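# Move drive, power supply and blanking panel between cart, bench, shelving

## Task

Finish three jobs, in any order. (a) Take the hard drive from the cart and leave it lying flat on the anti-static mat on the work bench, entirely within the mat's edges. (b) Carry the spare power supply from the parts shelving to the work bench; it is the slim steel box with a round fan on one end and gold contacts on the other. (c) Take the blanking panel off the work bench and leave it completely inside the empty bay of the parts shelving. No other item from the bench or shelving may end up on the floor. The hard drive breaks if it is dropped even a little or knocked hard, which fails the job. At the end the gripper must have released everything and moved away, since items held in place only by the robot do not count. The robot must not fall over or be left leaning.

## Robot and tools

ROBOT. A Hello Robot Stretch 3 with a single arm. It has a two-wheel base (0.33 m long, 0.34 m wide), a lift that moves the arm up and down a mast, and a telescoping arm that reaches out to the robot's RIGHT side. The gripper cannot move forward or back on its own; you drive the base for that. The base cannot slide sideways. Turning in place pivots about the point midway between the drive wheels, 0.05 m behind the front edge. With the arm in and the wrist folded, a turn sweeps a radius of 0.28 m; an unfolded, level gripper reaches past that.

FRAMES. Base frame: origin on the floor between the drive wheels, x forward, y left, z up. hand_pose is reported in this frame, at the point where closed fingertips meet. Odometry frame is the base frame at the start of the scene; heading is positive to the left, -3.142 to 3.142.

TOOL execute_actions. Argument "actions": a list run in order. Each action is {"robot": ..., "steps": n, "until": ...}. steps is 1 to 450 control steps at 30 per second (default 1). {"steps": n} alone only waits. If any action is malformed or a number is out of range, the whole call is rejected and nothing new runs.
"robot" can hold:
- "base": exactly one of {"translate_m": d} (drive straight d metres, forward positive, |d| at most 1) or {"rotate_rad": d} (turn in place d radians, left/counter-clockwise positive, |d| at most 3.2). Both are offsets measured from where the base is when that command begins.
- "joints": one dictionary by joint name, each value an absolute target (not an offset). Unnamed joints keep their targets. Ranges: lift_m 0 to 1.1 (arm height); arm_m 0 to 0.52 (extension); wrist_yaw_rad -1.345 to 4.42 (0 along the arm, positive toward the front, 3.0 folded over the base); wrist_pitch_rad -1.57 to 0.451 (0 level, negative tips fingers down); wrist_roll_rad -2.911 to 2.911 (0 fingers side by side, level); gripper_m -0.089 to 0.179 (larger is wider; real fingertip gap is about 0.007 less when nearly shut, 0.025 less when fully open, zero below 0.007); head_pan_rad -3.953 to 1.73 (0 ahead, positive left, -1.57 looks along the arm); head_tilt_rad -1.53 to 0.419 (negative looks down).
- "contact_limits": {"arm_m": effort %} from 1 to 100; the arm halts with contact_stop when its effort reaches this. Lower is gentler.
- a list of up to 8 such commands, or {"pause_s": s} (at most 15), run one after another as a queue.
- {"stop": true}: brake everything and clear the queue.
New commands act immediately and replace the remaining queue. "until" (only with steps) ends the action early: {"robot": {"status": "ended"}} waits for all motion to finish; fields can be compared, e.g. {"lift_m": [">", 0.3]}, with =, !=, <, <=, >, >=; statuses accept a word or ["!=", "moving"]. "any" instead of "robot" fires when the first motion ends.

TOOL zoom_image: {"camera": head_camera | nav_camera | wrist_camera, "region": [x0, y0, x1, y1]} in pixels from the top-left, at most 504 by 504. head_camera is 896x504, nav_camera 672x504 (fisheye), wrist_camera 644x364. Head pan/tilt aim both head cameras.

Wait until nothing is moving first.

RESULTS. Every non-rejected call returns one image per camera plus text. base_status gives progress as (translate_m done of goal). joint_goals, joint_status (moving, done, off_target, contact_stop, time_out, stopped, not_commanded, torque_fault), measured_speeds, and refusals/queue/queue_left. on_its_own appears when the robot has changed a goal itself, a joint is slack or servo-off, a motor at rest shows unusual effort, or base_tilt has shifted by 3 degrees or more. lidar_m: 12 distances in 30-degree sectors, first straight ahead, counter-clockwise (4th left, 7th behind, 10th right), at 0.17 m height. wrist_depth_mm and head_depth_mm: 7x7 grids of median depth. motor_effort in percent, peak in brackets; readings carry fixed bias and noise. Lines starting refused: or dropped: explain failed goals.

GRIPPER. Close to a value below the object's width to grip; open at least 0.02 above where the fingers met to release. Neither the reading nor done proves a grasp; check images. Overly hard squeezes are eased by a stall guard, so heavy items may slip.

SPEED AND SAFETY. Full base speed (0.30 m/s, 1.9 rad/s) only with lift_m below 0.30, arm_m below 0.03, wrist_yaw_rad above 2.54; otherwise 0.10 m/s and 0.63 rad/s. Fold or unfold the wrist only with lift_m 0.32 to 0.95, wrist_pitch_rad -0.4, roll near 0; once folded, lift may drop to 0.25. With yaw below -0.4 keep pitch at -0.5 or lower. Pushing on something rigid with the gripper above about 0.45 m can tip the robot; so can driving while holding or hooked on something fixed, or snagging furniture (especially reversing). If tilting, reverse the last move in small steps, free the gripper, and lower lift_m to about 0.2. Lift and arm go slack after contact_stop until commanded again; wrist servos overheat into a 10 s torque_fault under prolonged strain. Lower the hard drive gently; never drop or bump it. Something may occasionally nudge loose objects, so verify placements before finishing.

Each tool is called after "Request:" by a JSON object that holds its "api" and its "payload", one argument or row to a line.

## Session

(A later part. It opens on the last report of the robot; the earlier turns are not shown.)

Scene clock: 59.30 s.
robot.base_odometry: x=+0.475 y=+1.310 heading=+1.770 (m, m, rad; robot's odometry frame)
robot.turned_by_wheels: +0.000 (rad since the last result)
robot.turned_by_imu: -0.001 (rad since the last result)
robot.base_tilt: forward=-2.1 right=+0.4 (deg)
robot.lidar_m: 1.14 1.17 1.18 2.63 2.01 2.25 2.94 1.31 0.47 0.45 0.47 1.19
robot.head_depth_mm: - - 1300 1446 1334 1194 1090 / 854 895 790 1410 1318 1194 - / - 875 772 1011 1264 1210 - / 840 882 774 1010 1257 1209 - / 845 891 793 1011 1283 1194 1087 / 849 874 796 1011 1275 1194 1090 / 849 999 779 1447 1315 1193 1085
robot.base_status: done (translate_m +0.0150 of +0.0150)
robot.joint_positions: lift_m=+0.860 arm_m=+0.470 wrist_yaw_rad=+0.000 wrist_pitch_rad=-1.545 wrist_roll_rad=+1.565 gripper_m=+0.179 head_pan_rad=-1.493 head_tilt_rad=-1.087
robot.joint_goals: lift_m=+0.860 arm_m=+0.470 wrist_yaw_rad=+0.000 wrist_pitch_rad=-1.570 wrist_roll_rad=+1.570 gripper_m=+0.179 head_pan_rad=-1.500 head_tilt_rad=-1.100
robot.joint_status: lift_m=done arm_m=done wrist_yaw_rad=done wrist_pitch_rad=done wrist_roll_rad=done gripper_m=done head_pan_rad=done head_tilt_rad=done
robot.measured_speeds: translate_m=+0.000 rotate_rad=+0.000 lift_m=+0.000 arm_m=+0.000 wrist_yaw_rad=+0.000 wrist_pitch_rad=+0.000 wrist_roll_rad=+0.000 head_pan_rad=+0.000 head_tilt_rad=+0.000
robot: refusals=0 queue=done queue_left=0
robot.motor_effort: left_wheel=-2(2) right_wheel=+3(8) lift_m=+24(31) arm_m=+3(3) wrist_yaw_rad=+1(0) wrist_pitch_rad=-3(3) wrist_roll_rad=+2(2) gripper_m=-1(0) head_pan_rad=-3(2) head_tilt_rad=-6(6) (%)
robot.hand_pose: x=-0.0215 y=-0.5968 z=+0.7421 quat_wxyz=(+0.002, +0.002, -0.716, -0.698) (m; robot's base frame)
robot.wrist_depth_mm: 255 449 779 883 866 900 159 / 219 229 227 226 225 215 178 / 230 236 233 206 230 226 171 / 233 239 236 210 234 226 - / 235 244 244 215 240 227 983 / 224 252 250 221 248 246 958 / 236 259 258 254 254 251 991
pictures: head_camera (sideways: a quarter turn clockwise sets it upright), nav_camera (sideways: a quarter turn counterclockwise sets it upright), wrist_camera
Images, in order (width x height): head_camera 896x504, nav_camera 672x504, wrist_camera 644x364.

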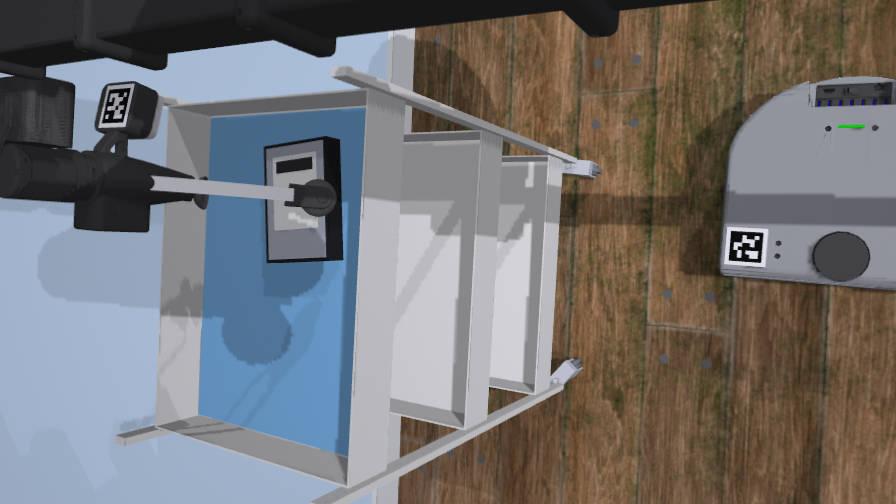

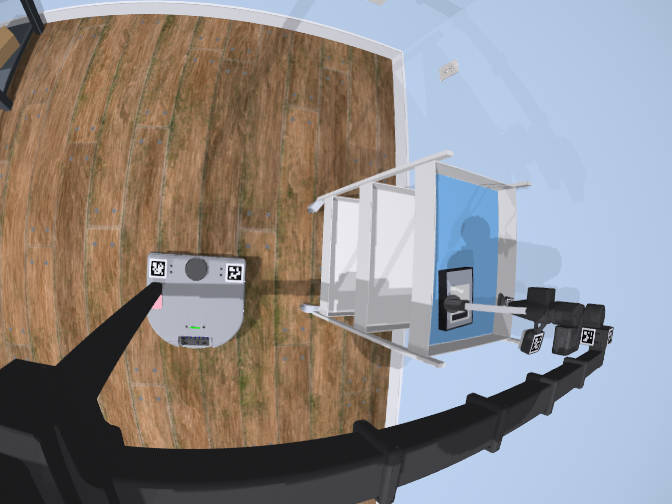

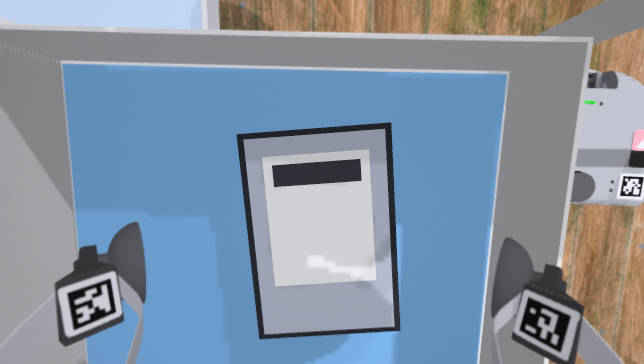

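Request:
{"api": "execute_actions", "payload": {
  "actions": [
    {"robot":{"joints":{"lift_m":0.80}},"steps":300,"until":{"robot":{"status":"ended"}}}
  ]
}}

Scene clock: 60.73 s.
robot.base_odometry: x=+0.475 y=+1.310 heading=+1.770 (m, m, rad; robot's odometry frame)
robot.turned_by_wheels: +0.000 (rad since the last result)
robot.turned_by_imu: +0.000 (rad since the last result)
robot.base_tilt: forward=-1.9 right=+0.3 (deg)
robot.lidar_m: 1.14 1.17 1.18 2.64 2.00 2.26 2.94 1.31 0.47 0.45 0.47 1.19
robot.head_depth_mm: 809 - - - - 1184 1095 / - 878 795 1403 1320 1199 - / - 873 774 1011 1266 1204 - / 841 883 775 1010 1265 1208 - / 845 893 792 1014 1281 1192 1091 / 847 877 793 1010 1280 1190 1088 / 849 998 782 1449 1315 1197 1089
robot.base_status: done (translate_m +0.0150 of +0.0150)
robot.joint_positions: lift_m=+0.800 arm_m=+0.470 wrist_yaw_rad=+0.000 wrist_pitch_rad=-1.545 wrist_roll_rad=+1.565 gripper_m=+0.179 head_pan_rad=-1.493 head_tilt_rad=-1.087
robot.joint_goals: lift_m=+0.800 arm_m=+0.470 wrist_yaw_rad=+0.000 wrist_pitch_rad=-1.570 wrist_roll_rad=+1.570 gripper_m=+0.179 head_pan_rad=-1.500 head_tilt_rad=-1.100
robot.joint_status: lift_m=done arm_m=done wrist_yaw_rad=done wrist_pitch_rad=done wrist_roll_rad=done gripper_m=done head_pan_rad=done head_tilt_rad=done
robot.measured_speeds: translate_m=+0.000 rotate_rad=+0.000 lift_m=+0.000 arm_m=+0.000 wrist_yaw_rad=+0.000 wrist_pitch_rad=+0.000 wrist_roll_rad=+0.000 head_pan_rad=+0.000 head_tilt_rad=+0.000
robot: refusals=0 queue=done queue_left=0
robot.motor_effort: left_wheel=-2(1) right_wheel=+3(3) lift_m=+24(24) arm_m=+3(3) wrist_yaw_rad=+0(1) wrist_pitch_rad=-4(4) wrist_roll_rad=+2(2) gripper_m=-1(0) head_pan_rad=-3(2) head_tilt_rad=-5(6) (%)
robot.hand_pose: x=-0.0215 y=-0.5968 z=+0.6821 quat_wxyz=(+0.002, +0.002, -0.716, -0.698) (m; robot's base frame)
robot.wrist_depth_mm: 155 150 146 143 141 138 135 / 171 170 168 168 166 167 151 / 173 173 171 146 169 171 151 / 178 177 150 148 150 173 150 / 183 180 153 152 152 178 149 / 186 186 158 155 156 184 146 / 194 190 162 159 161 188 135
pictures: head_camera (sideways: a quarter turn clockwise sets it upright), nav_camera (sideways: a quarter turn counterclockwise sets it upright), wrist_camera
Images, in order (width x height): head_camera 896x504, nav_camera 672x504, wrist_camera 644x364.

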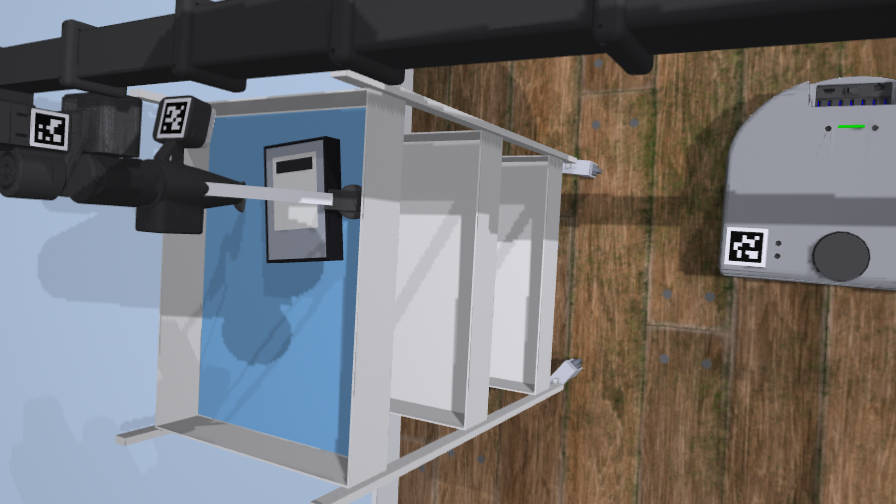

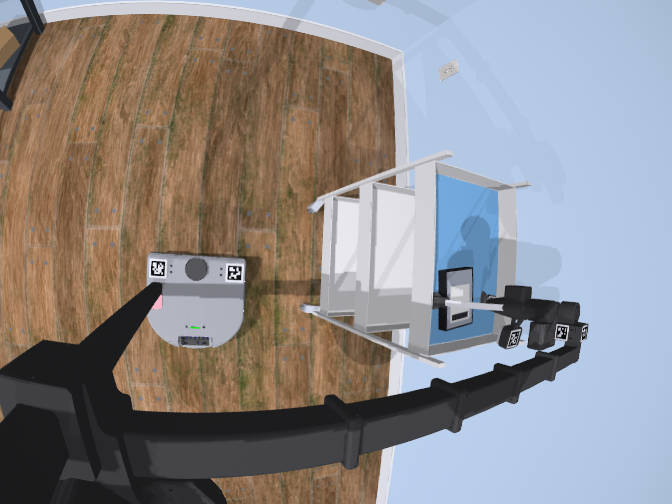

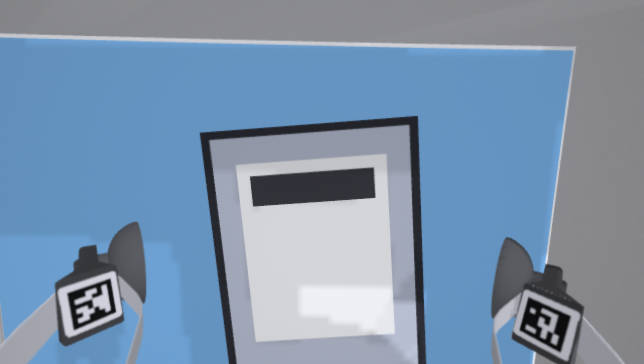

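Request:
{"api": "execute_actions", "payload": {
  "actions": [
    {"robot":[{"joints":{"gripper_m":0.14}},{"joints":{"lift_m":0.782}},{"joints":{"gripper_m":0.06}},{"pause_s":0.5}],"steps":300,"until":{"robot":{"status":"ended"}}}
  ]
}}

Scene clock: 62.17 s.
robot.base_odometry: x=+0.475 y=+1.310 heading=+1.769 (m, m, rad; robot's odometry frame)
robot.turned_by_wheels: +0.000 (rad since the last result)
robot.turned_by_imu: +0.000 (rad since the last result)
robot.base_tilt: forward=-2.1 right=+0.3 (deg)
robot.lidar_m: 1.14 1.17 1.18 2.63 2.00 2.26 2.95 1.31 0.47 0.45 0.47 1.19
robot.head_depth_mm: 818 - - - - - 1085 / - 877 793 1403 1317 1190 - / - 879 776 1009 1262 1210 - / 842 883 775 1011 1275 1215 - / 844 891 795 1012 1286 1195 1085 / 849 877 795 1010 1275 1194 1090 / 851 1003 777 1447 1314 1193 1093
robot.base_status: done (translate_m +0.0150 of +0.0150)
robot.joint_positions: lift_m=+0.791 arm_m=+0.470 wrist_yaw_rad=+0.000 wrist_pitch_rad=-1.553 wrist_roll_rad=+1.565 gripper_m=+0.140 head_pan_rad=-1.493 head_tilt_rad=-1.087
robot.joint_goals: lift_m=+0.791 arm_m=+0.470 wrist_yaw_rad=+0.000 wrist_pitch_rad=-1.570 wrist_roll_rad=+1.570 gripper_m=+0.140 head_pan_rad=-1.500 head_tilt_rad=-1.100
robot.joint_status: lift_m=contact_stop arm_m=done wrist_yaw_rad=done wrist_pitch_rad=done wrist_roll_rad=done gripper_m=done head_pan_rad=done head_tilt_rad=done
robot.measured_speeds: translate_m=+0.000 rotate_rad=-0.001 lift_m=+0.012 arm_m=+0.000 wrist_yaw_rad=+0.000 wrist_pitch_rad=+0.000 wrist_roll_rad=+0.000 head_pan_rad=+0.000 head_tilt_rad=+0.000
robot: refusals=0 queue=dropped queue_left=0
robot.on_its_own: lift_m is slack since a contact_stop, until your next command for it (your +0.782 is given up)
robot.motor_effort: left_wheel=-2(2) right_wheel=+4(4) lift_m=+14(24) arm_m=+2(3) wrist_yaw_rad=+0(0) wrist_pitch_rad=+0(3) wrist_roll_rad=+2(2) gripper_m=-3(83) head_pan_rad=-3(3) head_tilt_rad=-6(6) (%)
robot.hand_pose: x=-0.0215 y=-0.5949 z=+0.6736 quat_wxyz=(+0.002, +0.002, -0.713, -0.701) (m; robot's base frame)
robot.wrist_depth_mm: 155 151 148 144 142 139 136 / 163 164 163 163 161 161 150 / 168 167 164 140 164 164 148 / 172 171 143 143 144 169 148 / 175 175 147 146 146 172 148 / 181 - 151 150 151 176 146 / 185 186 156 154 154 182 142
pictures: head_camera (sideways: a quarter turn clockwise sets it upright), nav_camera (sideways: a quarter turn counterclockwise sets it upright), wrist_camera
dropped: robot: command 1 of its queue: lift_m: contact_stop
Images, in order (width x height): head_camera 896x504, nav_camera 672x504, wrist_camera 644x364.

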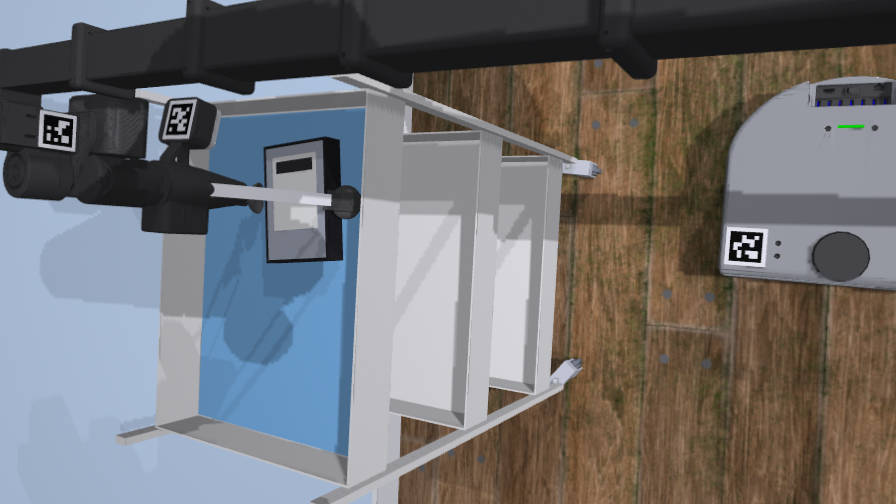

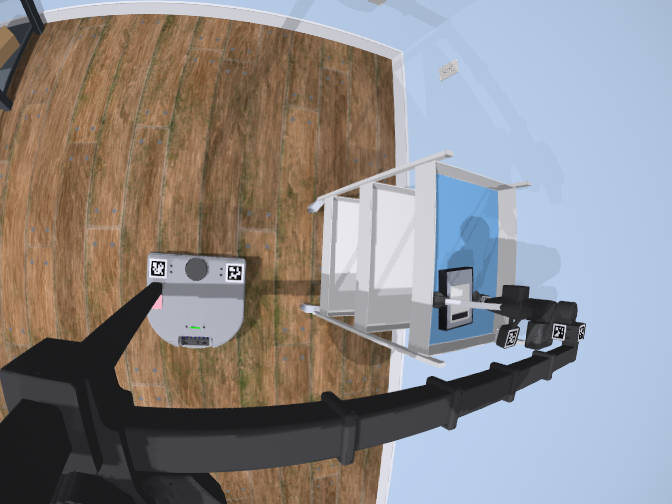

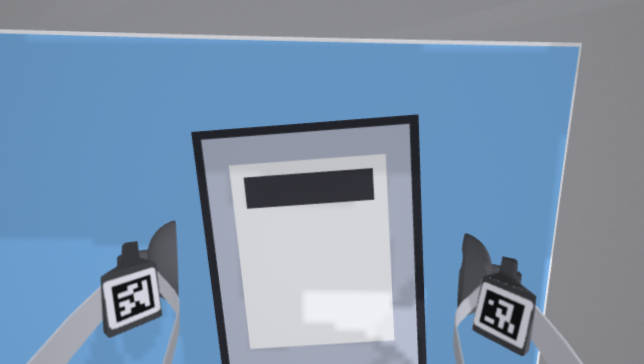

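Request:
{"api": "execute_actions", "payload": {
  "actions": [
    {"robot":[{"joints":{"lift_m":0.798}},{"joints":{"gripper_m":0.06}},{"pause_s":0.5},{"joints":{"lift_m":0.83}}],"steps":300,"until":{"robot":{"status":"ended"}}}
  ]
}}

Scene clock: 65.43 s.
robot.base_odometry: x=+0.475 y=+1.310 heading=+1.770 (m, m, rad; robot's odometry frame)
robot.turned_by_wheels: +0.000 (rad since the last result)
robot.turned_by_imu: +0.000 (rad since the last result)
robot.base_tilt: forward=-2.1 right=+0.3 (deg)
robot.lidar_m: 1.14 1.17 1.18 2.63 2.01 2.26 2.94 1.31 0.47 0.45 0.47 1.19
robot.head_depth_mm: - - - 1444 1322 1192 1089 / - 894 781 1403 1324 1195 - / - 875 747 1006 1264 1206 - / 840 883 764 1010 1279 1212 - / 841 891 792 1012 1280 1192 1091 / 848 874 789 1008 1281 1188 1090 / 849 999 776 1444 1316 1192 1090
robot.base_status: done (translate_m +0.0150 of +0.0150)
robot.joint_positions: lift_m=+0.830 arm_m=+0.470 wrist_yaw_rad=+0.002 wrist_pitch_rad=-1.545 wrist_roll_rad=+1.565 gripper_m=+0.064 head_pan_rad=-1.493 head_tilt_rad=-1.087
robot.joint_goals: lift_m=+0.830 arm_m=+0.470 wrist_yaw_rad=+0.000 wrist_pitch_rad=-1.570 wrist_roll_rad=+1.570 gripper_m=+0.063 head_pan_rad=-1.500 head_tilt_rad=-1.100
robot.joint_status: lift_m=done arm_m=done wrist_yaw_rad=done wrist_pitch_rad=done wrist_roll_rad=done gripper_m=done head_pan_rad=done head_tilt_rad=done
robot.measured_speeds: translate_m=+0.000 rotate_rad=+0.000 lift_m=+0.000 arm_m=+0.000 wrist_yaw_rad=+0.000 wrist_pitch_rad=+0.000 wrist_roll_rad=+0.000 head_pan_rad=+0.000 head_tilt_rad=+0.000
robot: refusals=0 queue=done queue_left=0
robot.motor_effort: left_wheel=+0(2) right_wheel=+2(6) lift_m=+35(36) arm_m=+2(2) wrist_yaw_rad=-2(2) wrist_pitch_rad=-4(4) wrist_roll_rad=+2(2) gripper_m=-20(97) head_pan_rad=-3(2) head_tilt_rad=-6(5) (%)
robot.hand_pose: x=-0.0216 y=-0.5970 z=+0.7116 quat_wxyz=(+0.003, +0.002, -0.716, -0.698) (m; robot's base frame)
robot.wrist_depth_mm: 155 151 148 159 154 151 136 / 198 197 196 199 195 195 152 / 203 203 199 145 197 199 151 / 208 207 148 145 148 201 154 / 211 211 151 149 150 208 165 / 217 218 155 154 153 207 164 / 221 223 160 158 158 207 172
pictures: head_camera (sideways: a quarter turn clockwise sets it upright), nav_camera (sideways: a quarter turn counterclockwise sets it upright), wrist_camera
Images, in order (width x height): head_camera 896x504, nav_camera 672x504, wrist_camera 644x364.

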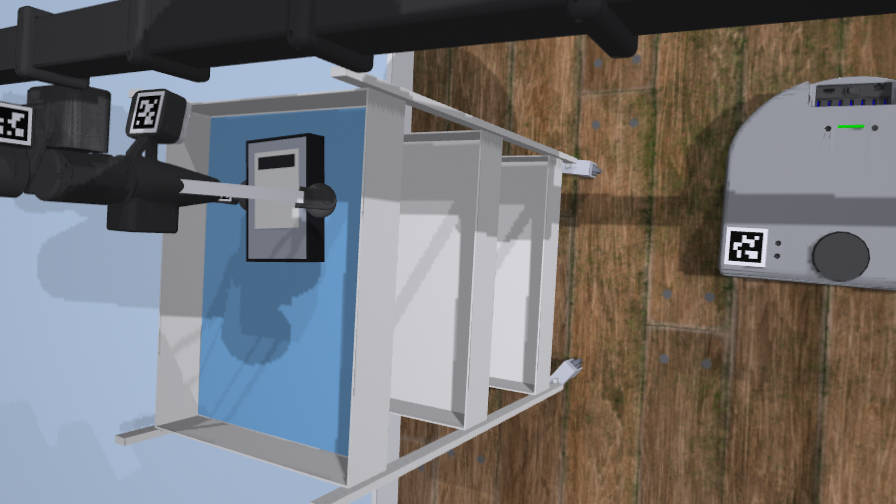

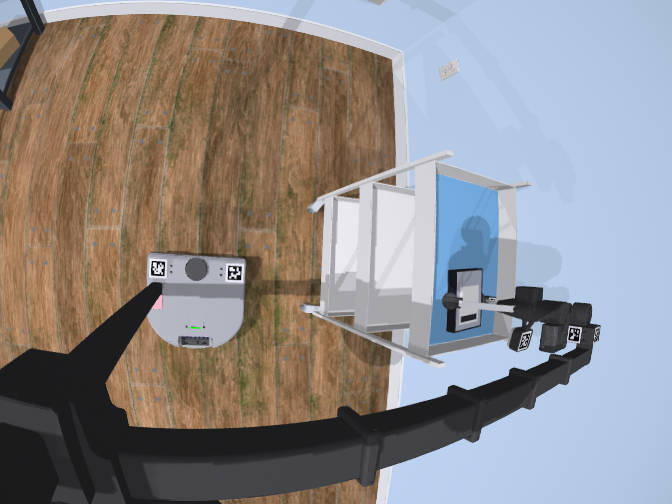

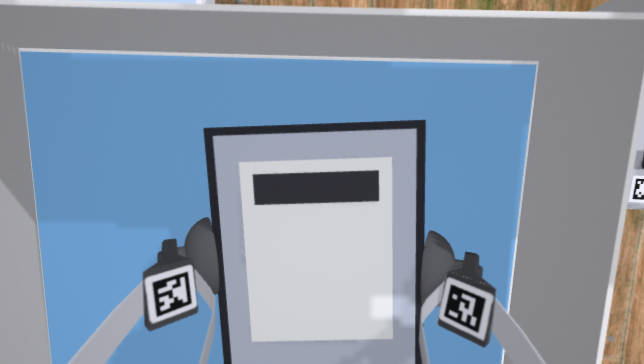

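Request:
{"api": "execute_actions", "payload": {
  "actions": [
    {"robot":[{"joints":{"lift_m":1.0}},{"joints":{"arm_m":0.05}},{"base":{"rotate_rad":2.8}},{"base":{"translate_m":1.0}},{"base":{"translate_m":1.0}},{"base":{"rotate_rad":1.91},"joints":{"head_tilt_rad":-0.8}}],"steps":450,"until":{"robot":{"status":"ended"}}},
    {"steps":450,"until":{"robot":{"status":"ended"}}},
    {"steps":450,"until":{"robot":{"status":"ended"}}}
  ]
}}

Scene clock: 104.10 s.
robot.base_odometry: x=+0.190 y=-0.669 heading=+0.196 (m, m, rad; robot's odometry frame)
robot.turned_by_wheels: +4.710 (rad since the last result)
robot.turned_by_imu: +4.684 (rad since the last result)
robot.base_tilt: forward=-2.1 right=+0.3 (deg)
robot.lidar_m: 1.65 1.68 2.06 2.48 1.35 0.94 0.91 1.77 1.75 0.99 1.81 1.72
robot.head_depth_mm: 1520 1378 - - - 1254 1137 / 1520 1341 - - - 390 346 / 1521 1299 - - - - 346 / 1527 1676 1965 1793 1622 382 347 / 1532 1749 2044 1853 1536 1304 360 / 1525 1752 2036 1853 1534 1311 1142 / 1534 1758 2042 1859 1528 1306 1132
robot.base_status: done (rotate_rad +1.9098 of +1.9100)
robot.joint_positions: lift_m=+1.000 arm_m=+0.050 wrist_yaw_rad=+0.001 wrist_pitch_rad=-1.543 wrist_roll_rad=+1.565 gripper_m=+0.064 head_pan_rad=-1.493 head_tilt_rad=-0.804
robot.joint_goals: lift_m=+1.000 arm_m=+0.050 wrist_yaw_rad=+0.000 wrist_pitch_rad=-1.570 wrist_roll_rad=+1.570 gripper_m=+0.063 head_pan_rad=-1.500 head_tilt_rad=-0.800
robot.joint_status: lift_m=done arm_m=done wrist_yaw_rad=done wrist_pitch_rad=done wrist_roll_rad=done gripper_m=done head_pan_rad=done head_tilt_rad=done
robot.measured_speeds: translate_m=+0.000 rotate_rad=+0.000 lift_m=+0.000 arm_m=+0.000 wrist_yaw_rad=+0.000 wrist_pitch_rad=+0.000 wrist_roll_rad=+0.000 head_pan_rad=+0.000 head_tilt_rad=+0.000
robot: refusals=0 queue=done queue_left=0
robot.motor_effort: left_wheel=-2(5) right_wheel=+3(7) lift_m=+35(37) arm_m=-2(0) wrist_yaw_rad=-1(2) wrist_pitch_rad=-5(5) wrist_roll_rad=+2(2) gripper_m=-20(20) head_pan_rad=-3(3) head_tilt_rad=+2(20) (%)
robot.hand_pose: x=-0.0216 y=-0.1779 z=+0.8816 quat_wxyz=(+0.003, +0.002, -0.716, -0.698) (m; robot's base frame)
robot.wrist_depth_mm: - - 998 980 988 964 985 / - - - - - - - / - - - 144 144 - - / - - 147 145 146 - - / - - 151 151 149 - - / - - 156 154 153 - - / - - 161 157 158 - -
pictures: head_camera (sideways: a quarter turn clockwise sets it upright), nav_camera (sideways: a quarter turn counterclockwise sets it upright), wrist_camera
Images, in order (width x height): head_camera 896x504, nav_camera 672x504, wrist_camera 644x364.

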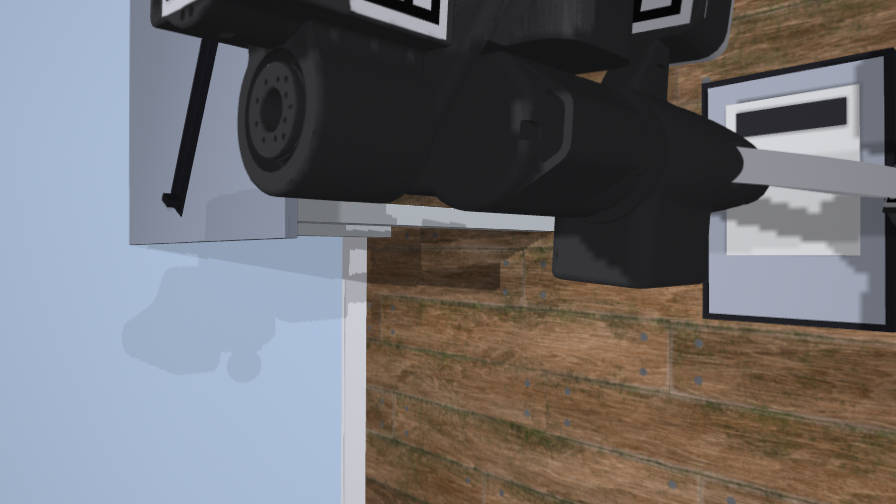

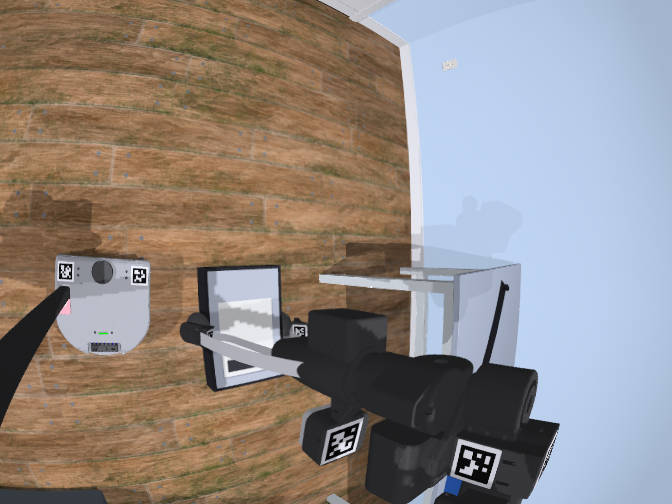

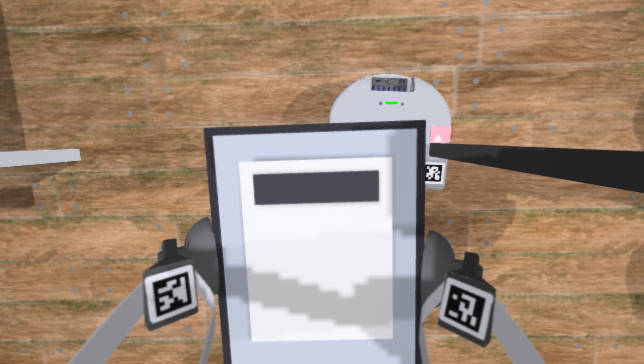

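Request:
{"api": "execute_actions", "payload": {
  "actions": [
    {"robot":[{"base":{"rotate_rad":-2.63}},{"base":{"translate_m":0.86}},{"base":{"rotate_rad":2.65},"joints":{"head_pan_rad":-2.0,"head_tilt_rad":-0.8}}],"steps":450,"until":{"robot":{"status":"ended"}}},
    {"steps":450,"until":{"robot":{"status":"ended"}}}
  ]
}}

Scene clock: 124.47 s.
robot.base_odometry: x=-0.463 y=-1.229 heading=+0.216 (m, m, rad; robot's odometry frame)
robot.turned_by_wheels: +0.020 (rad since the last result)
robot.turned_by_imu: +0.019 (rad since the last result)
robot.base_tilt: forward=-2.0 right=+0.3 (deg)
robot.lidar_m: 2.38 2.47 2.84 0.61 0.61 0.80 1.34 0.94 0.95 1.27 1.30 0.92
robot.head_depth_mm: 1556 1699 - - 1461 1307 1141 / 1496 1656 - - 1465 1313 1139 / 1410 - - - 1533 1307 1115 / 1339 - - - - 403 359 / 1261 - - - - 393 346 / 1217 - - - - - 346 / 1169 1247 - - - - 360
robot.base_status: done (rotate_rad +2.6498 of +2.6500)
robot.joint_positions: lift_m=+1.000 arm_m=+0.050 wrist_yaw_rad=+0.001 wrist_pitch_rad=-1.543 wrist_roll_rad=+1.565 gripper_m=+0.064 head_pan_rad=-1.993 head_tilt_rad=-0.804
robot.joint_goals: lift_m=+1.000 arm_m=+0.050 wrist_yaw_rad=+0.000 wrist_pitch_rad=-1.570 wrist_roll_rad=+1.570 gripper_m=+0.063 head_pan_rad=-2.000 head_tilt_rad=-0.800
robot.joint_status: lift_m=done arm_m=done wrist_yaw_rad=done wrist_pitch_rad=done wrist_roll_rad=done gripper_m=done head_pan_rad=done head_tilt_rad=done
robot.measured_speeds: translate_m=+0.000 rotate_rad=+0.000 lift_m=+0.000 arm_m=+0.000 wrist_yaw_rad=+0.000 wrist_pitch_rad=+0.000 wrist_roll_rad=+0.000 head_pan_rad=+0.000 head_tilt_rad=+0.000
robot: refusals=0 queue=done queue_left=0
robot.motor_effort: left_wheel=-2(4) right_wheel=+4(7) lift_m=+35(35) arm_m=-2(2) wrist_yaw_rad=-1(1) wrist_pitch_rad=-4(4) wrist_roll_rad=+2(2) gripper_m=-20(20) head_pan_rad=-3(33) head_tilt_rad=+1(3) (%)
robot.hand_pose: x=-0.0216 y=-0.1779 z=+0.8816 quat_wxyz=(+0.003, +0.002, -0.716, -0.698) (m; robot's base frame)
robot.wrist_depth_mm: - 995 - 999 - - 926 / - - - - 992 - 895 / - - - 144 143 - - / - - 147 146 146 - - / - - 152 150 150 - - / - - 155 154 154 - - / - - 160 157 158 - -
pictures: head_camera (sideways: a quarter turn clockwise sets it upright), nav_camera (sideways: a quarter turn counterclockwise sets it upright), wrist_camera
Images, in order (width x height): head_camera 896x504, nav_camera 672x504, wrist_camera 644x364.

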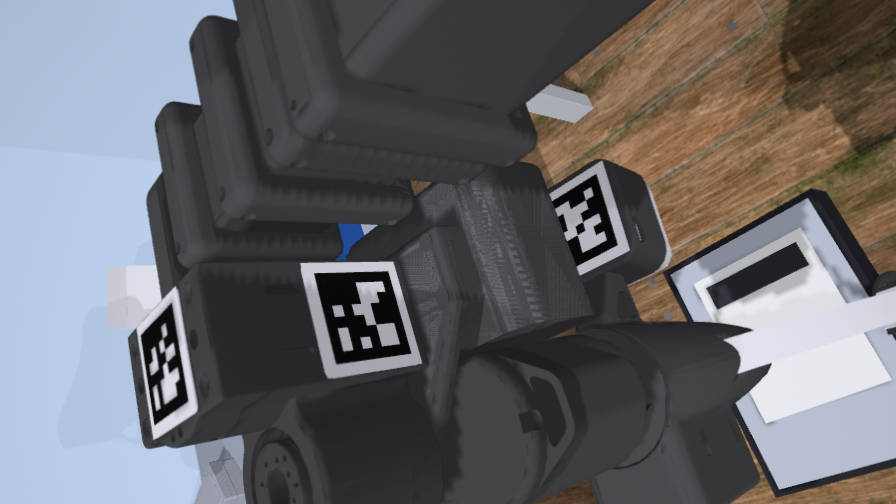

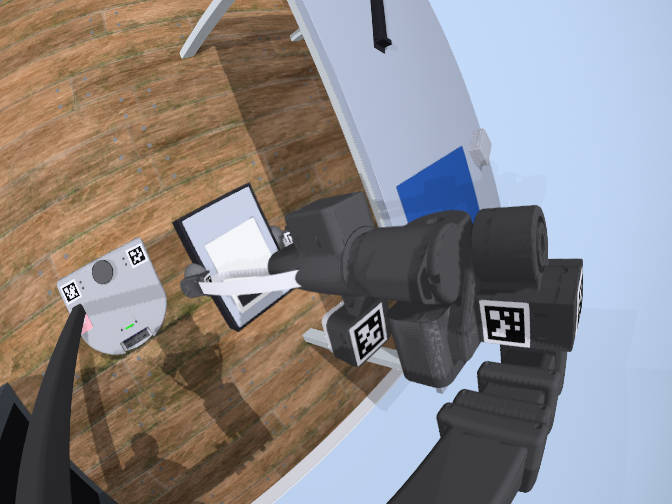

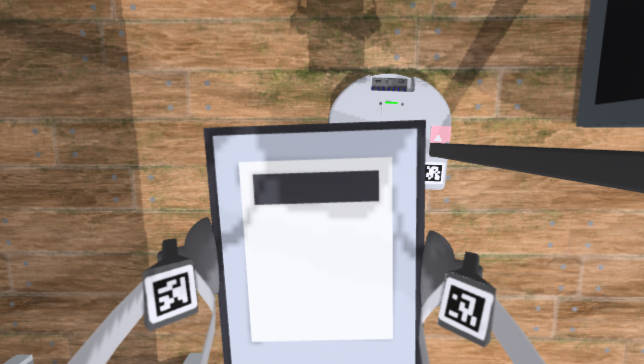

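Request:
{"api": "execute_actions", "payload": {
  "actions": [
    {"robot":{"joints":{"arm_m":0.5,"head_pan_rad":-1.57,"head_tilt_rad":-0.85}},"steps":450,"until":{"robot":{"status":"ended"}}}
  ]
}}

Scene clock: 130.57 s.
robot.base_odometry: x=-0.463 y=-1.229 heading=+0.216 (m, m, rad; robot's odometry frame)
robot.turned_by_wheels: +0.000 (rad since the last result)
robot.turned_by_imu: -0.001 (rad since the last result)
robot.base_tilt: forward=-2.0 right=+0.3 (deg)
robot.lidar_m: 2.38 2.47 2.84 0.61 0.60 0.80 1.34 0.94 0.95 1.27 1.30 0.91
robot.head_depth_mm: - 1138 898 1652 1500 1283 1126 / 1238 1191 898 1650 1507 1292 1128 / 1255 1133 811 1644 1501 1289 1125 / 1187 1085 700 1651 1501 1288 1123 / 1197 1184 898 1652 1495 1287 1122 / 1189 1187 899 835 1499 1286 1126 / 1180 1183 891 826 1494 1284 1125
robot.base_status: done (rotate_rad +2.6498 of +2.6500)
robot.joint_positions: lift_m=+1.000 arm_m=+0.500 wrist_yaw_rad=+0.000 wrist_pitch_rad=-1.543 wrist_roll_rad=+1.565 gripper_m=+0.064 head_pan_rad=-1.577 head_tilt_rad=-0.840
robot.joint_goals: lift_m=+1.000 arm_m=+0.500 wrist_yaw_rad=+0.000 wrist_pitch_rad=-1.570 wrist_roll_rad=+1.570 gripper_m=+0.063 head_pan_rad=-1.570 head_tilt_rad=-0.850
robot.joint_status: lift_m=done arm_m=done wrist_yaw_rad=done wrist_pitch_rad=done wrist_roll_rad=done gripper_m=done head_pan_rad=done head_tilt_rad=done
robot.measured_speeds: translate_m=+0.000 rotate_rad=+0.000 lift_m=+0.000 arm_m=+0.000 wrist_yaw_rad=+0.000 wrist_pitch_rad=+0.000 wrist_roll_rad=+0.000 head_pan_rad=+0.000 head_tilt_rad=+0.000
robot: refusals=0 queue=done queue_left=0
robot.motor_effort: left_wheel=-2(2) right_wheel=+3(3) lift_m=+34(35) arm_m=+3(2) wrist_yaw_rad=+1(1) wrist_pitch_rad=-5(4) wrist_roll_rad=+2(2) gripper_m=-20(20) head_pan_rad=+4(31) head_tilt_rad=-5(9) (%)
robot.hand_pose: x=-0.0215 y=-0.6274 z=+0.8816 quat_wxyz=(+0.002, +0.002, -0.717, -0.698) (m; robot's base frame)
robot.wrist_depth_mm: 263 263 262 260 988 - 994 / 271 267 267 266 - - 984 / 275 273 272 143 - - - / 285 283 148 146 147 - - / 292 288 151 149 151 - - / 302 293 155 154 154 - - / 302 302 161 157 159 - -
pictures: head_camera (sideways: a quarter turn clockwise sets it upright), nav_camera (sideways: a quarter turn counterclockwise sets it upright), wrist_camera
Images, in order (width x height): head_camera 896x504, nav_camera 672x504, wrist_camera 644x364.

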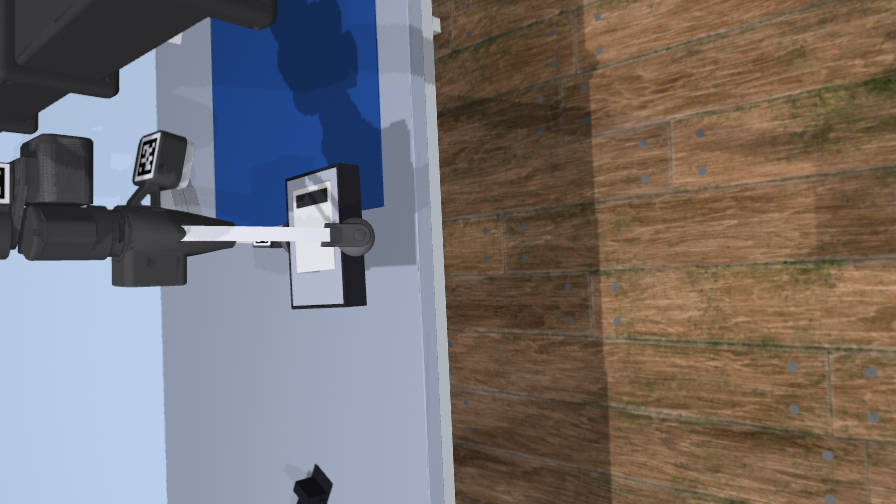

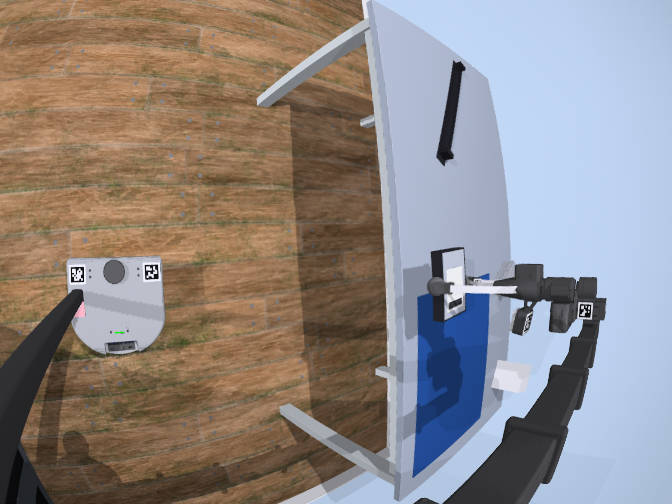

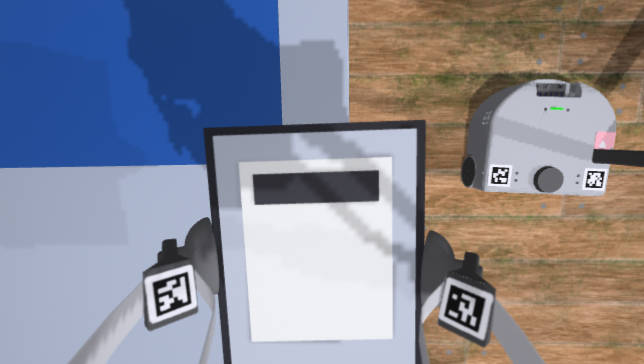

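Request:
{"api": "execute_actions", "payload": {
  "actions": [
    {"robot":[{"joints":{"arm_m":0.05}},{"base":{"rotate_rad":0.6}},{"base":{"translate_m":-0.3}},{"base":{"rotate_rad":-0.6}},{"joints":{"arm_m":0.47}}],"steps":450,"until":{"robot":{"status":"ended"}}},
    {"steps":450,"until":{"robot":{"status":"ended"}}}
  ]
}}

Scene clock: 147.27 s.
robot.base_odometry: x=-0.669 y=-1.447 heading=+0.216 (m, m, rad; robot's odometry frame)
robot.turned_by_wheels: +0.000 (rad since the last result)
robot.turned_by_imu: -0.003 (rad since the last result)
robot.base_tilt: forward=-2.1 right=+0.4 (deg)
robot.lidar_m: 2.63 2.73 3.13 0.74 0.76 1.01 1.09 1.11 0.65 1.11 1.14 1.04
robot.head_depth_mm: - 1135 901 722 1470 1237 1122 / 1106 1046 898 723 1467 1282 1125 / - 1088 700 724 1460 1287 1128 / 1061 - 676 722 1458 1284 1122 / 1058 1140 896 722 1435 1282 1127 / 1049 1134 894 721 1432 1289 1126 / 1047 1136 900 722 1433 1284 1125
robot.base_status: done (rotate_rad -0.5998 of -0.6000)
robot.joint_positions: lift_m=+1.000 arm_m=+0.470 wrist_yaw_rad=+0.000 wrist_pitch_rad=-1.543 wrist_roll_rad=+1.565 gripper_m=+0.064 head_pan_rad=-1.577 head_tilt_rad=-0.840
robot.joint_goals: lift_m=+1.000 arm_m=+0.470 wrist_yaw_rad=+0.000 wrist_pitch_rad=-1.570 wrist_roll_rad=+1.570 gripper_m=+0.063 head_pan_rad=-1.570 head_tilt_rad=-0.850
robot.joint_status: lift_m=done arm_m=done wrist_yaw_rad=done wrist_pitch_rad=done wrist_roll_rad=done gripper_m=done head_pan_rad=done head_tilt_rad=done
robot.measured_speeds: translate_m=+0.000 rotate_rad=+0.000 lift_m=+0.000 arm_m=+0.000 wrist_yaw_rad=+0.000 wrist_pitch_rad=+0.000 wrist_roll_rad=+0.000 head_pan_rad=+0.000 head_tilt_rad=+0.000
robot: refusals=0 queue=done queue_left=0
robot.motor_effort: left_wheel=+3(4) right_wheel=-3(8) lift_m=+35(35) arm_m=+3(6) wrist_yaw_rad=+1(1) wrist_pitch_rad=-5(5) wrist_roll_rad=+2(2) gripper_m=-20(20) head_pan_rad=+4(4) head_tilt_rad=-4(5) (%)
robot.hand_pose: x=-0.0215 y=-0.5975 z=+0.8815 quat_wxyz=(+0.002, +0.002, -0.717, -0.697) (m; robot's base frame)
robot.wrist_depth_mm: 262 261 261 257 259 986 994 / 268 268 266 264 262 266 - / 276 273 270 144 268 272 - / 285 280 147 146 147 279 - / 289 284 151 150 150 - - / 293 292 155 154 153 - - / 300 303 160 158 159 - -
pictures: head_camera (sideways: a quarter turn clockwise sets it upright), nav_camera (sideways: a quarter turn counterclockwise sets it upright), wrist_camera
Images, in order (width x height): head_camera 896x504, nav_camera 672x504, wrist_camera 644x364.

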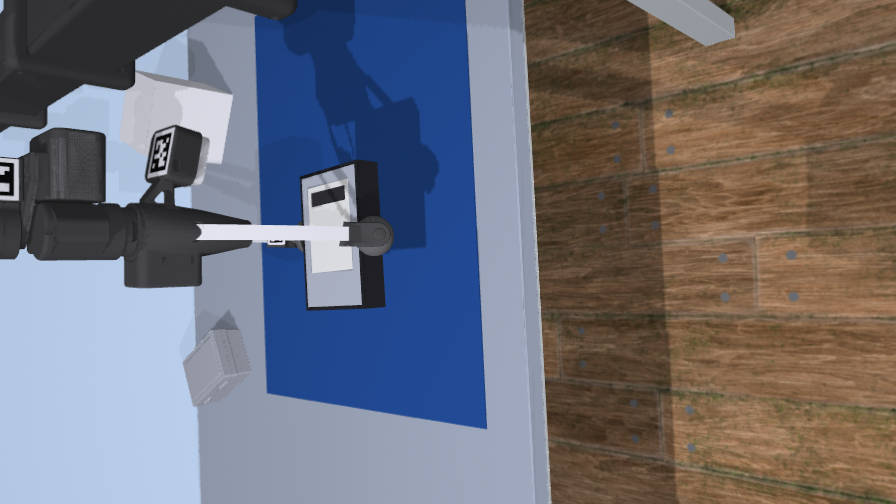

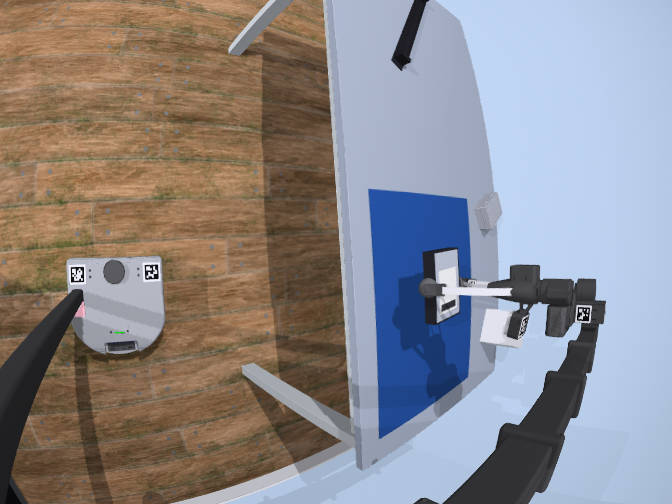

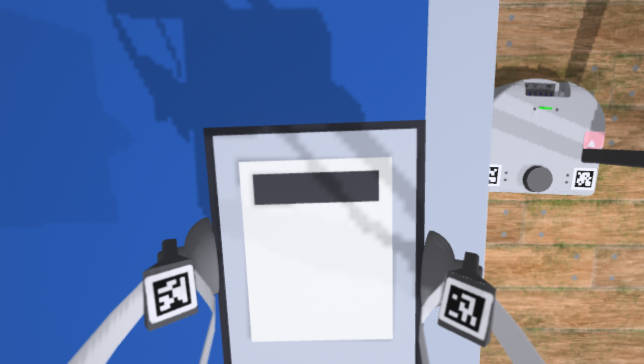

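Request:
{"api": "execute_actions", "payload": {
  "actions": [
    {"robot":[{"joints":{"arm_m":0.49}},{"joints":{"lift_m":0.925}}],"steps":450,"until":{"robot":{"status":"ended"}}}
  ]
}}

Scene clock: 149.70 s.
robot.base_odometry: x=-0.669 y=-1.447 heading=+0.216 (m, m, rad; robot's odometry frame)
robot.turned_by_wheels: +0.000 (rad since the last result)
robot.turned_by_imu: +0.000 (rad since the last result)
robot.base_tilt: forward=-2.0 right=+0.3 (deg)
robot.lidar_m: 2.63 2.73 3.11 0.75 0.76 1.01 1.09 1.11 0.65 1.11 1.14 1.04
robot.head_depth_mm: 1081 - - 688 1463 1241 1126 / 1034 1055 882 723 1463 1281 1131 / 1029 1138 897 706 1466 1286 1124 / 1043 - 865 703 1465 1288 1130 / 1054 1141 893 721 1432 1288 1125 / 1050 1139 896 722 1429 1286 1127 / 1041 1133 900 724 1430 1282 1128
robot.base_status: done (rotate_rad -0.5998 of -0.6000)
robot.joint_positions: lift_m=+0.925 arm_m=+0.490 wrist_yaw_rad=+0.000 wrist_pitch_rad=-1.543 wrist_roll_rad=+1.565 gripper_m=+0.064 head_pan_rad=-1.577 head_tilt_rad=-0.840
robot.joint_goals: lift_m=+0.925 arm_m=+0.490 wrist_yaw_rad=+0.000 wrist_pitch_rad=-1.570 wrist_roll_rad=+1.570 gripper_m=+0.063 head_pan_rad=-1.570 head_tilt_rad=-0.850
robot.joint_status: lift_m=done arm_m=done wrist_yaw_rad=done wrist_pitch_rad=done wrist_roll_rad=done gripper_m=done head_pan_rad=done head_tilt_rad=done
robot.measured_speeds: translate_m=+0.000 rotate_rad=+0.000 lift_m=+0.000 arm_m=+0.000 wrist_yaw_rad=+0.000 wrist_pitch_rad=+0.000 wrist_roll_rad=+0.000 head_pan_rad=+0.000 head_tilt_rad=+0.000
robot: refusals=0 queue=done queue_left=0
robot.motor_effort: left_wheel=+3(3) right_wheel=-3(3) lift_m=+29(35) arm_m=+3(5) wrist_yaw_rad=+0(0) wrist_pitch_rad=-5(5) wrist_roll_rad=+2(2) gripper_m=-20(20) head_pan_rad=+4(3) head_tilt_rad=-4(5) (%)
robot.hand_pose: x=-0.0215 y=-0.6175 z=+0.8068 quat_wxyz=(+0.002, +0.002, -0.717, -0.697) (m; robot's base frame)
robot.wrist_depth_mm: 190 190 187 188 187 187 902 / 195 194 193 192 190 189 193 / 198 197 195 143 193 196 197 / 203 203 147 147 147 200 201 / 207 208 151 150 150 205 - / 214 213 155 153 153 209 - / 219 221 160 158 158 216 -
pictures: head_camera (sideways: a quarter turn clockwise sets it upright), nav_camera (sideways: a quarter turn counterclockwise sets it upright), wrist_camera
Images, in order (width x height): head_camera 896x504, nav_camera 672x504, wrist_camera 644x364.

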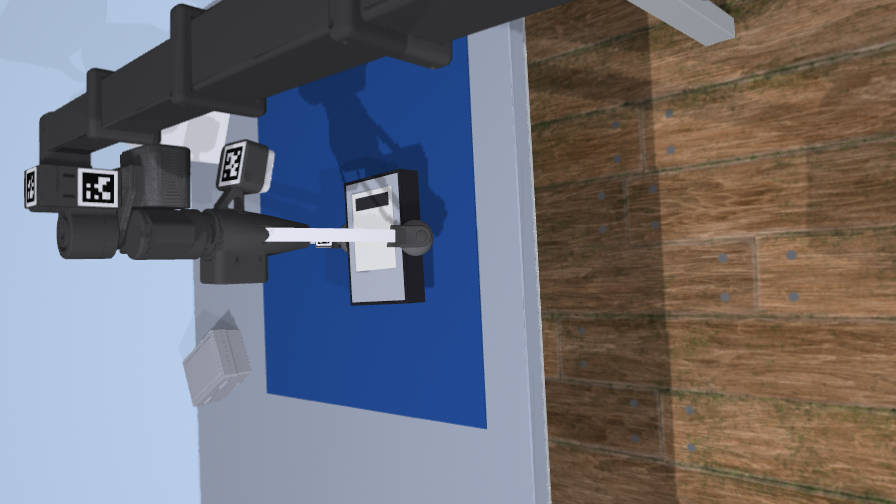

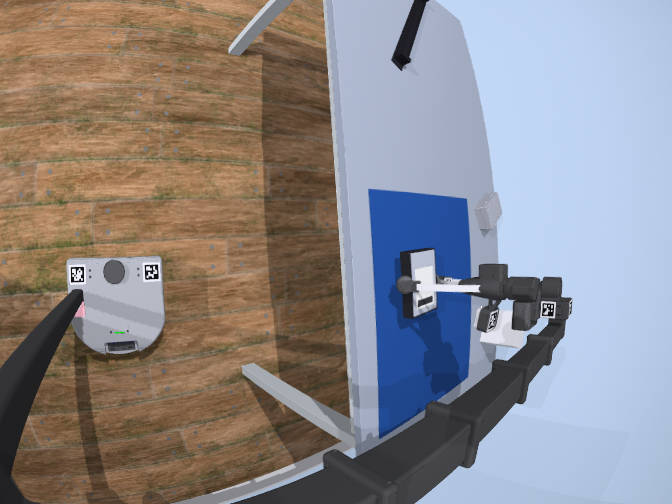

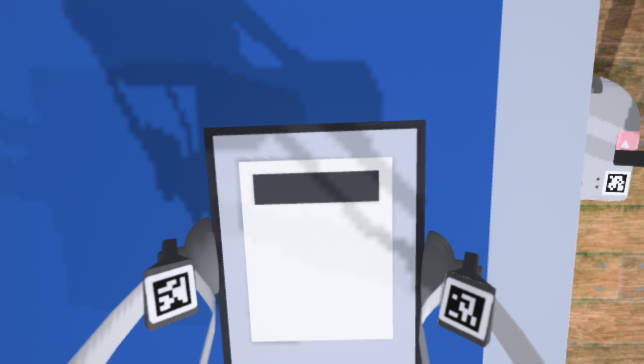

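Request:
{"api": "execute_actions", "payload": {
  "actions": [
    {"robot":[{"joints":{"lift_m":0.908}},{"joints":{"lift_m":0.901}},{"joints":{"gripper_m":0.15}},{"pause_s":0.4},{"joints":{"lift_m":1.02}},{"joints":{"arm_m":0.05}}],"steps":450,"until":{"robot":{"status":"ended"}}}
  ]
}}

Scene clock: 159.00 s.
robot.base_odometry: x=-0.669 y=-1.447 heading=+0.216 (m, m, rad; robot's odometry frame)
robot.turned_by_wheels: +0.000 (rad since the last result)
robot.turned_by_imu: -0.001 (rad since the last result)
robot.base_tilt: forward=-2.1 right=+0.3 (deg)
robot.lidar_m: 2.64 2.73 3.12 0.74 0.77 1.02 1.09 1.12 0.65 1.12 1.14 1.04
robot.head_depth_mm: - - - - - 1236 1128 / 1073 - - - - 1286 1126 / 1066 - - - - 1259 1128 / 1057 1150 896 722 - 1260 1126 / 1056 1140 898 722 1433 1286 1129 / 1051 1135 898 722 1422 1282 1126 / 1048 1134 901 724 1427 1283 1126
robot.base_status: done (rotate_rad -0.5999 of -0.6000)
robot.joint_positions: lift_m=+1.020 arm_m=+0.050 wrist_yaw_rad=+0.000 wrist_pitch_rad=-1.545 wrist_roll_rad=+1.566 gripper_m=+0.150 head_pan_rad=-1.577 head_tilt_rad=-0.840
robot.joint_goals: lift_m=+1.020 arm_m=+0.050 wrist_yaw_rad=+0.000 wrist_pitch_rad=-1.570 wrist_roll_rad=+1.570 gripper_m=+0.150 head_pan_rad=-1.570 head_tilt_rad=-0.850
robot.joint_status: lift_m=done arm_m=done wrist_yaw_rad=done wrist_pitch_rad=done wrist_roll_rad=done gripper_m=done head_pan_rad=done head_tilt_rad=done
robot.measured_speeds: translate_m=+0.000 rotate_rad=+0.000 lift_m=+0.000 arm_m=+0.000 wrist_yaw_rad=+0.000 wrist_pitch_rad=+0.000 wrist_roll_rad=+0.000 head_pan_rad=+0.000 head_tilt_rad=+0.000
robot: refusals=0 queue=done queue_left=0
robot.motor_effort: left_wheel=+3(2) right_wheel=-2(3) lift_m=+30(32) arm_m=-2(5) wrist_yaw_rad=+0(0) wrist_pitch_rad=-3(5) wrist_roll_rad=+2(2) gripper_m=+0(82) head_pan_rad=+4(4) head_tilt_rad=-4(4) (%)
robot.hand_pose: x=-0.0215 y=-0.1774 z=+0.9018 quat_wxyz=(+0.002, +0.001, -0.716, -0.698) (m; robot's base frame)
robot.wrist_depth_mm: - - - - - - 994 / 348 - - - - - - / 318 - - - - - - / 319 - - - - - - / 322 - - - - - - / 322 - - - - - - / 329 - - - - - -
pictures: head_camera (sideways: a quarter turn clockwise sets it upright), nav_camera (sideways: a quarter turn counterclockwise sets it upright), wrist_camera
Images, in order (width x height): head_camera 896x504, nav_camera 672x504, wrist_camera 644x364.

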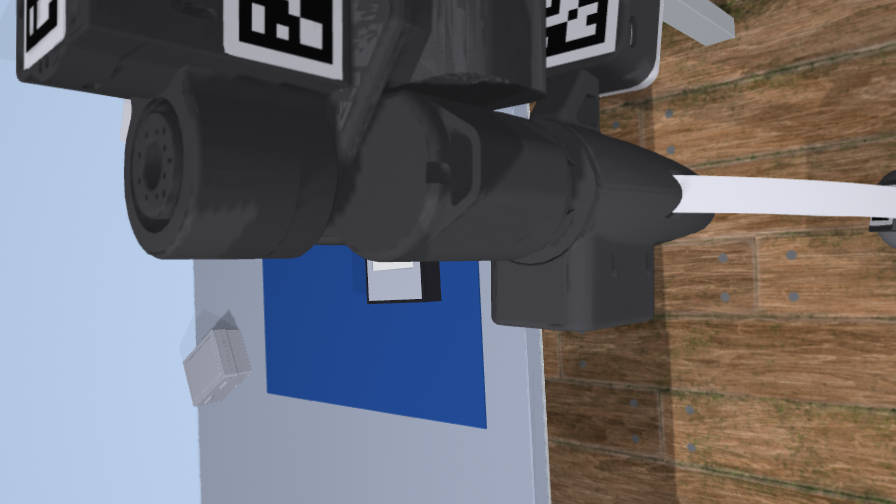

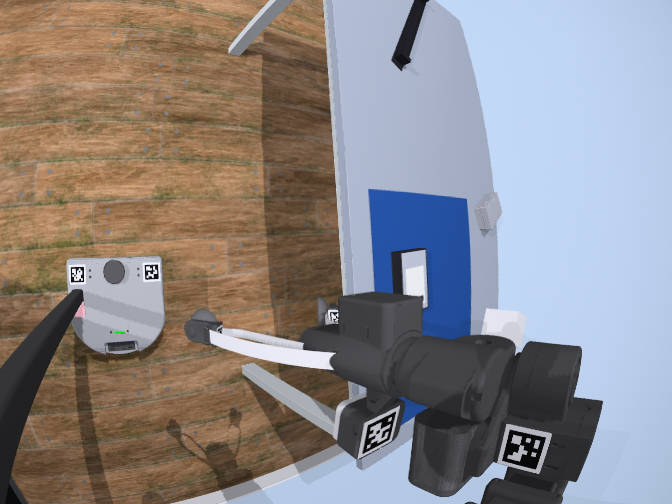

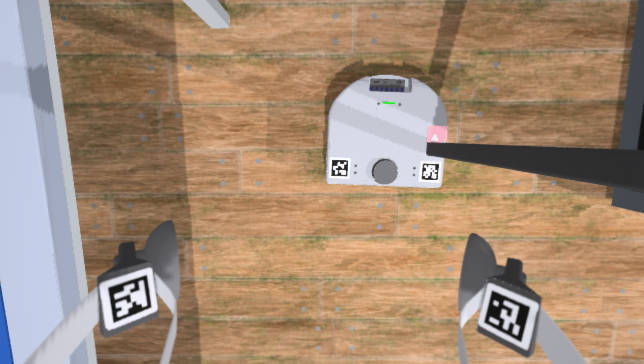

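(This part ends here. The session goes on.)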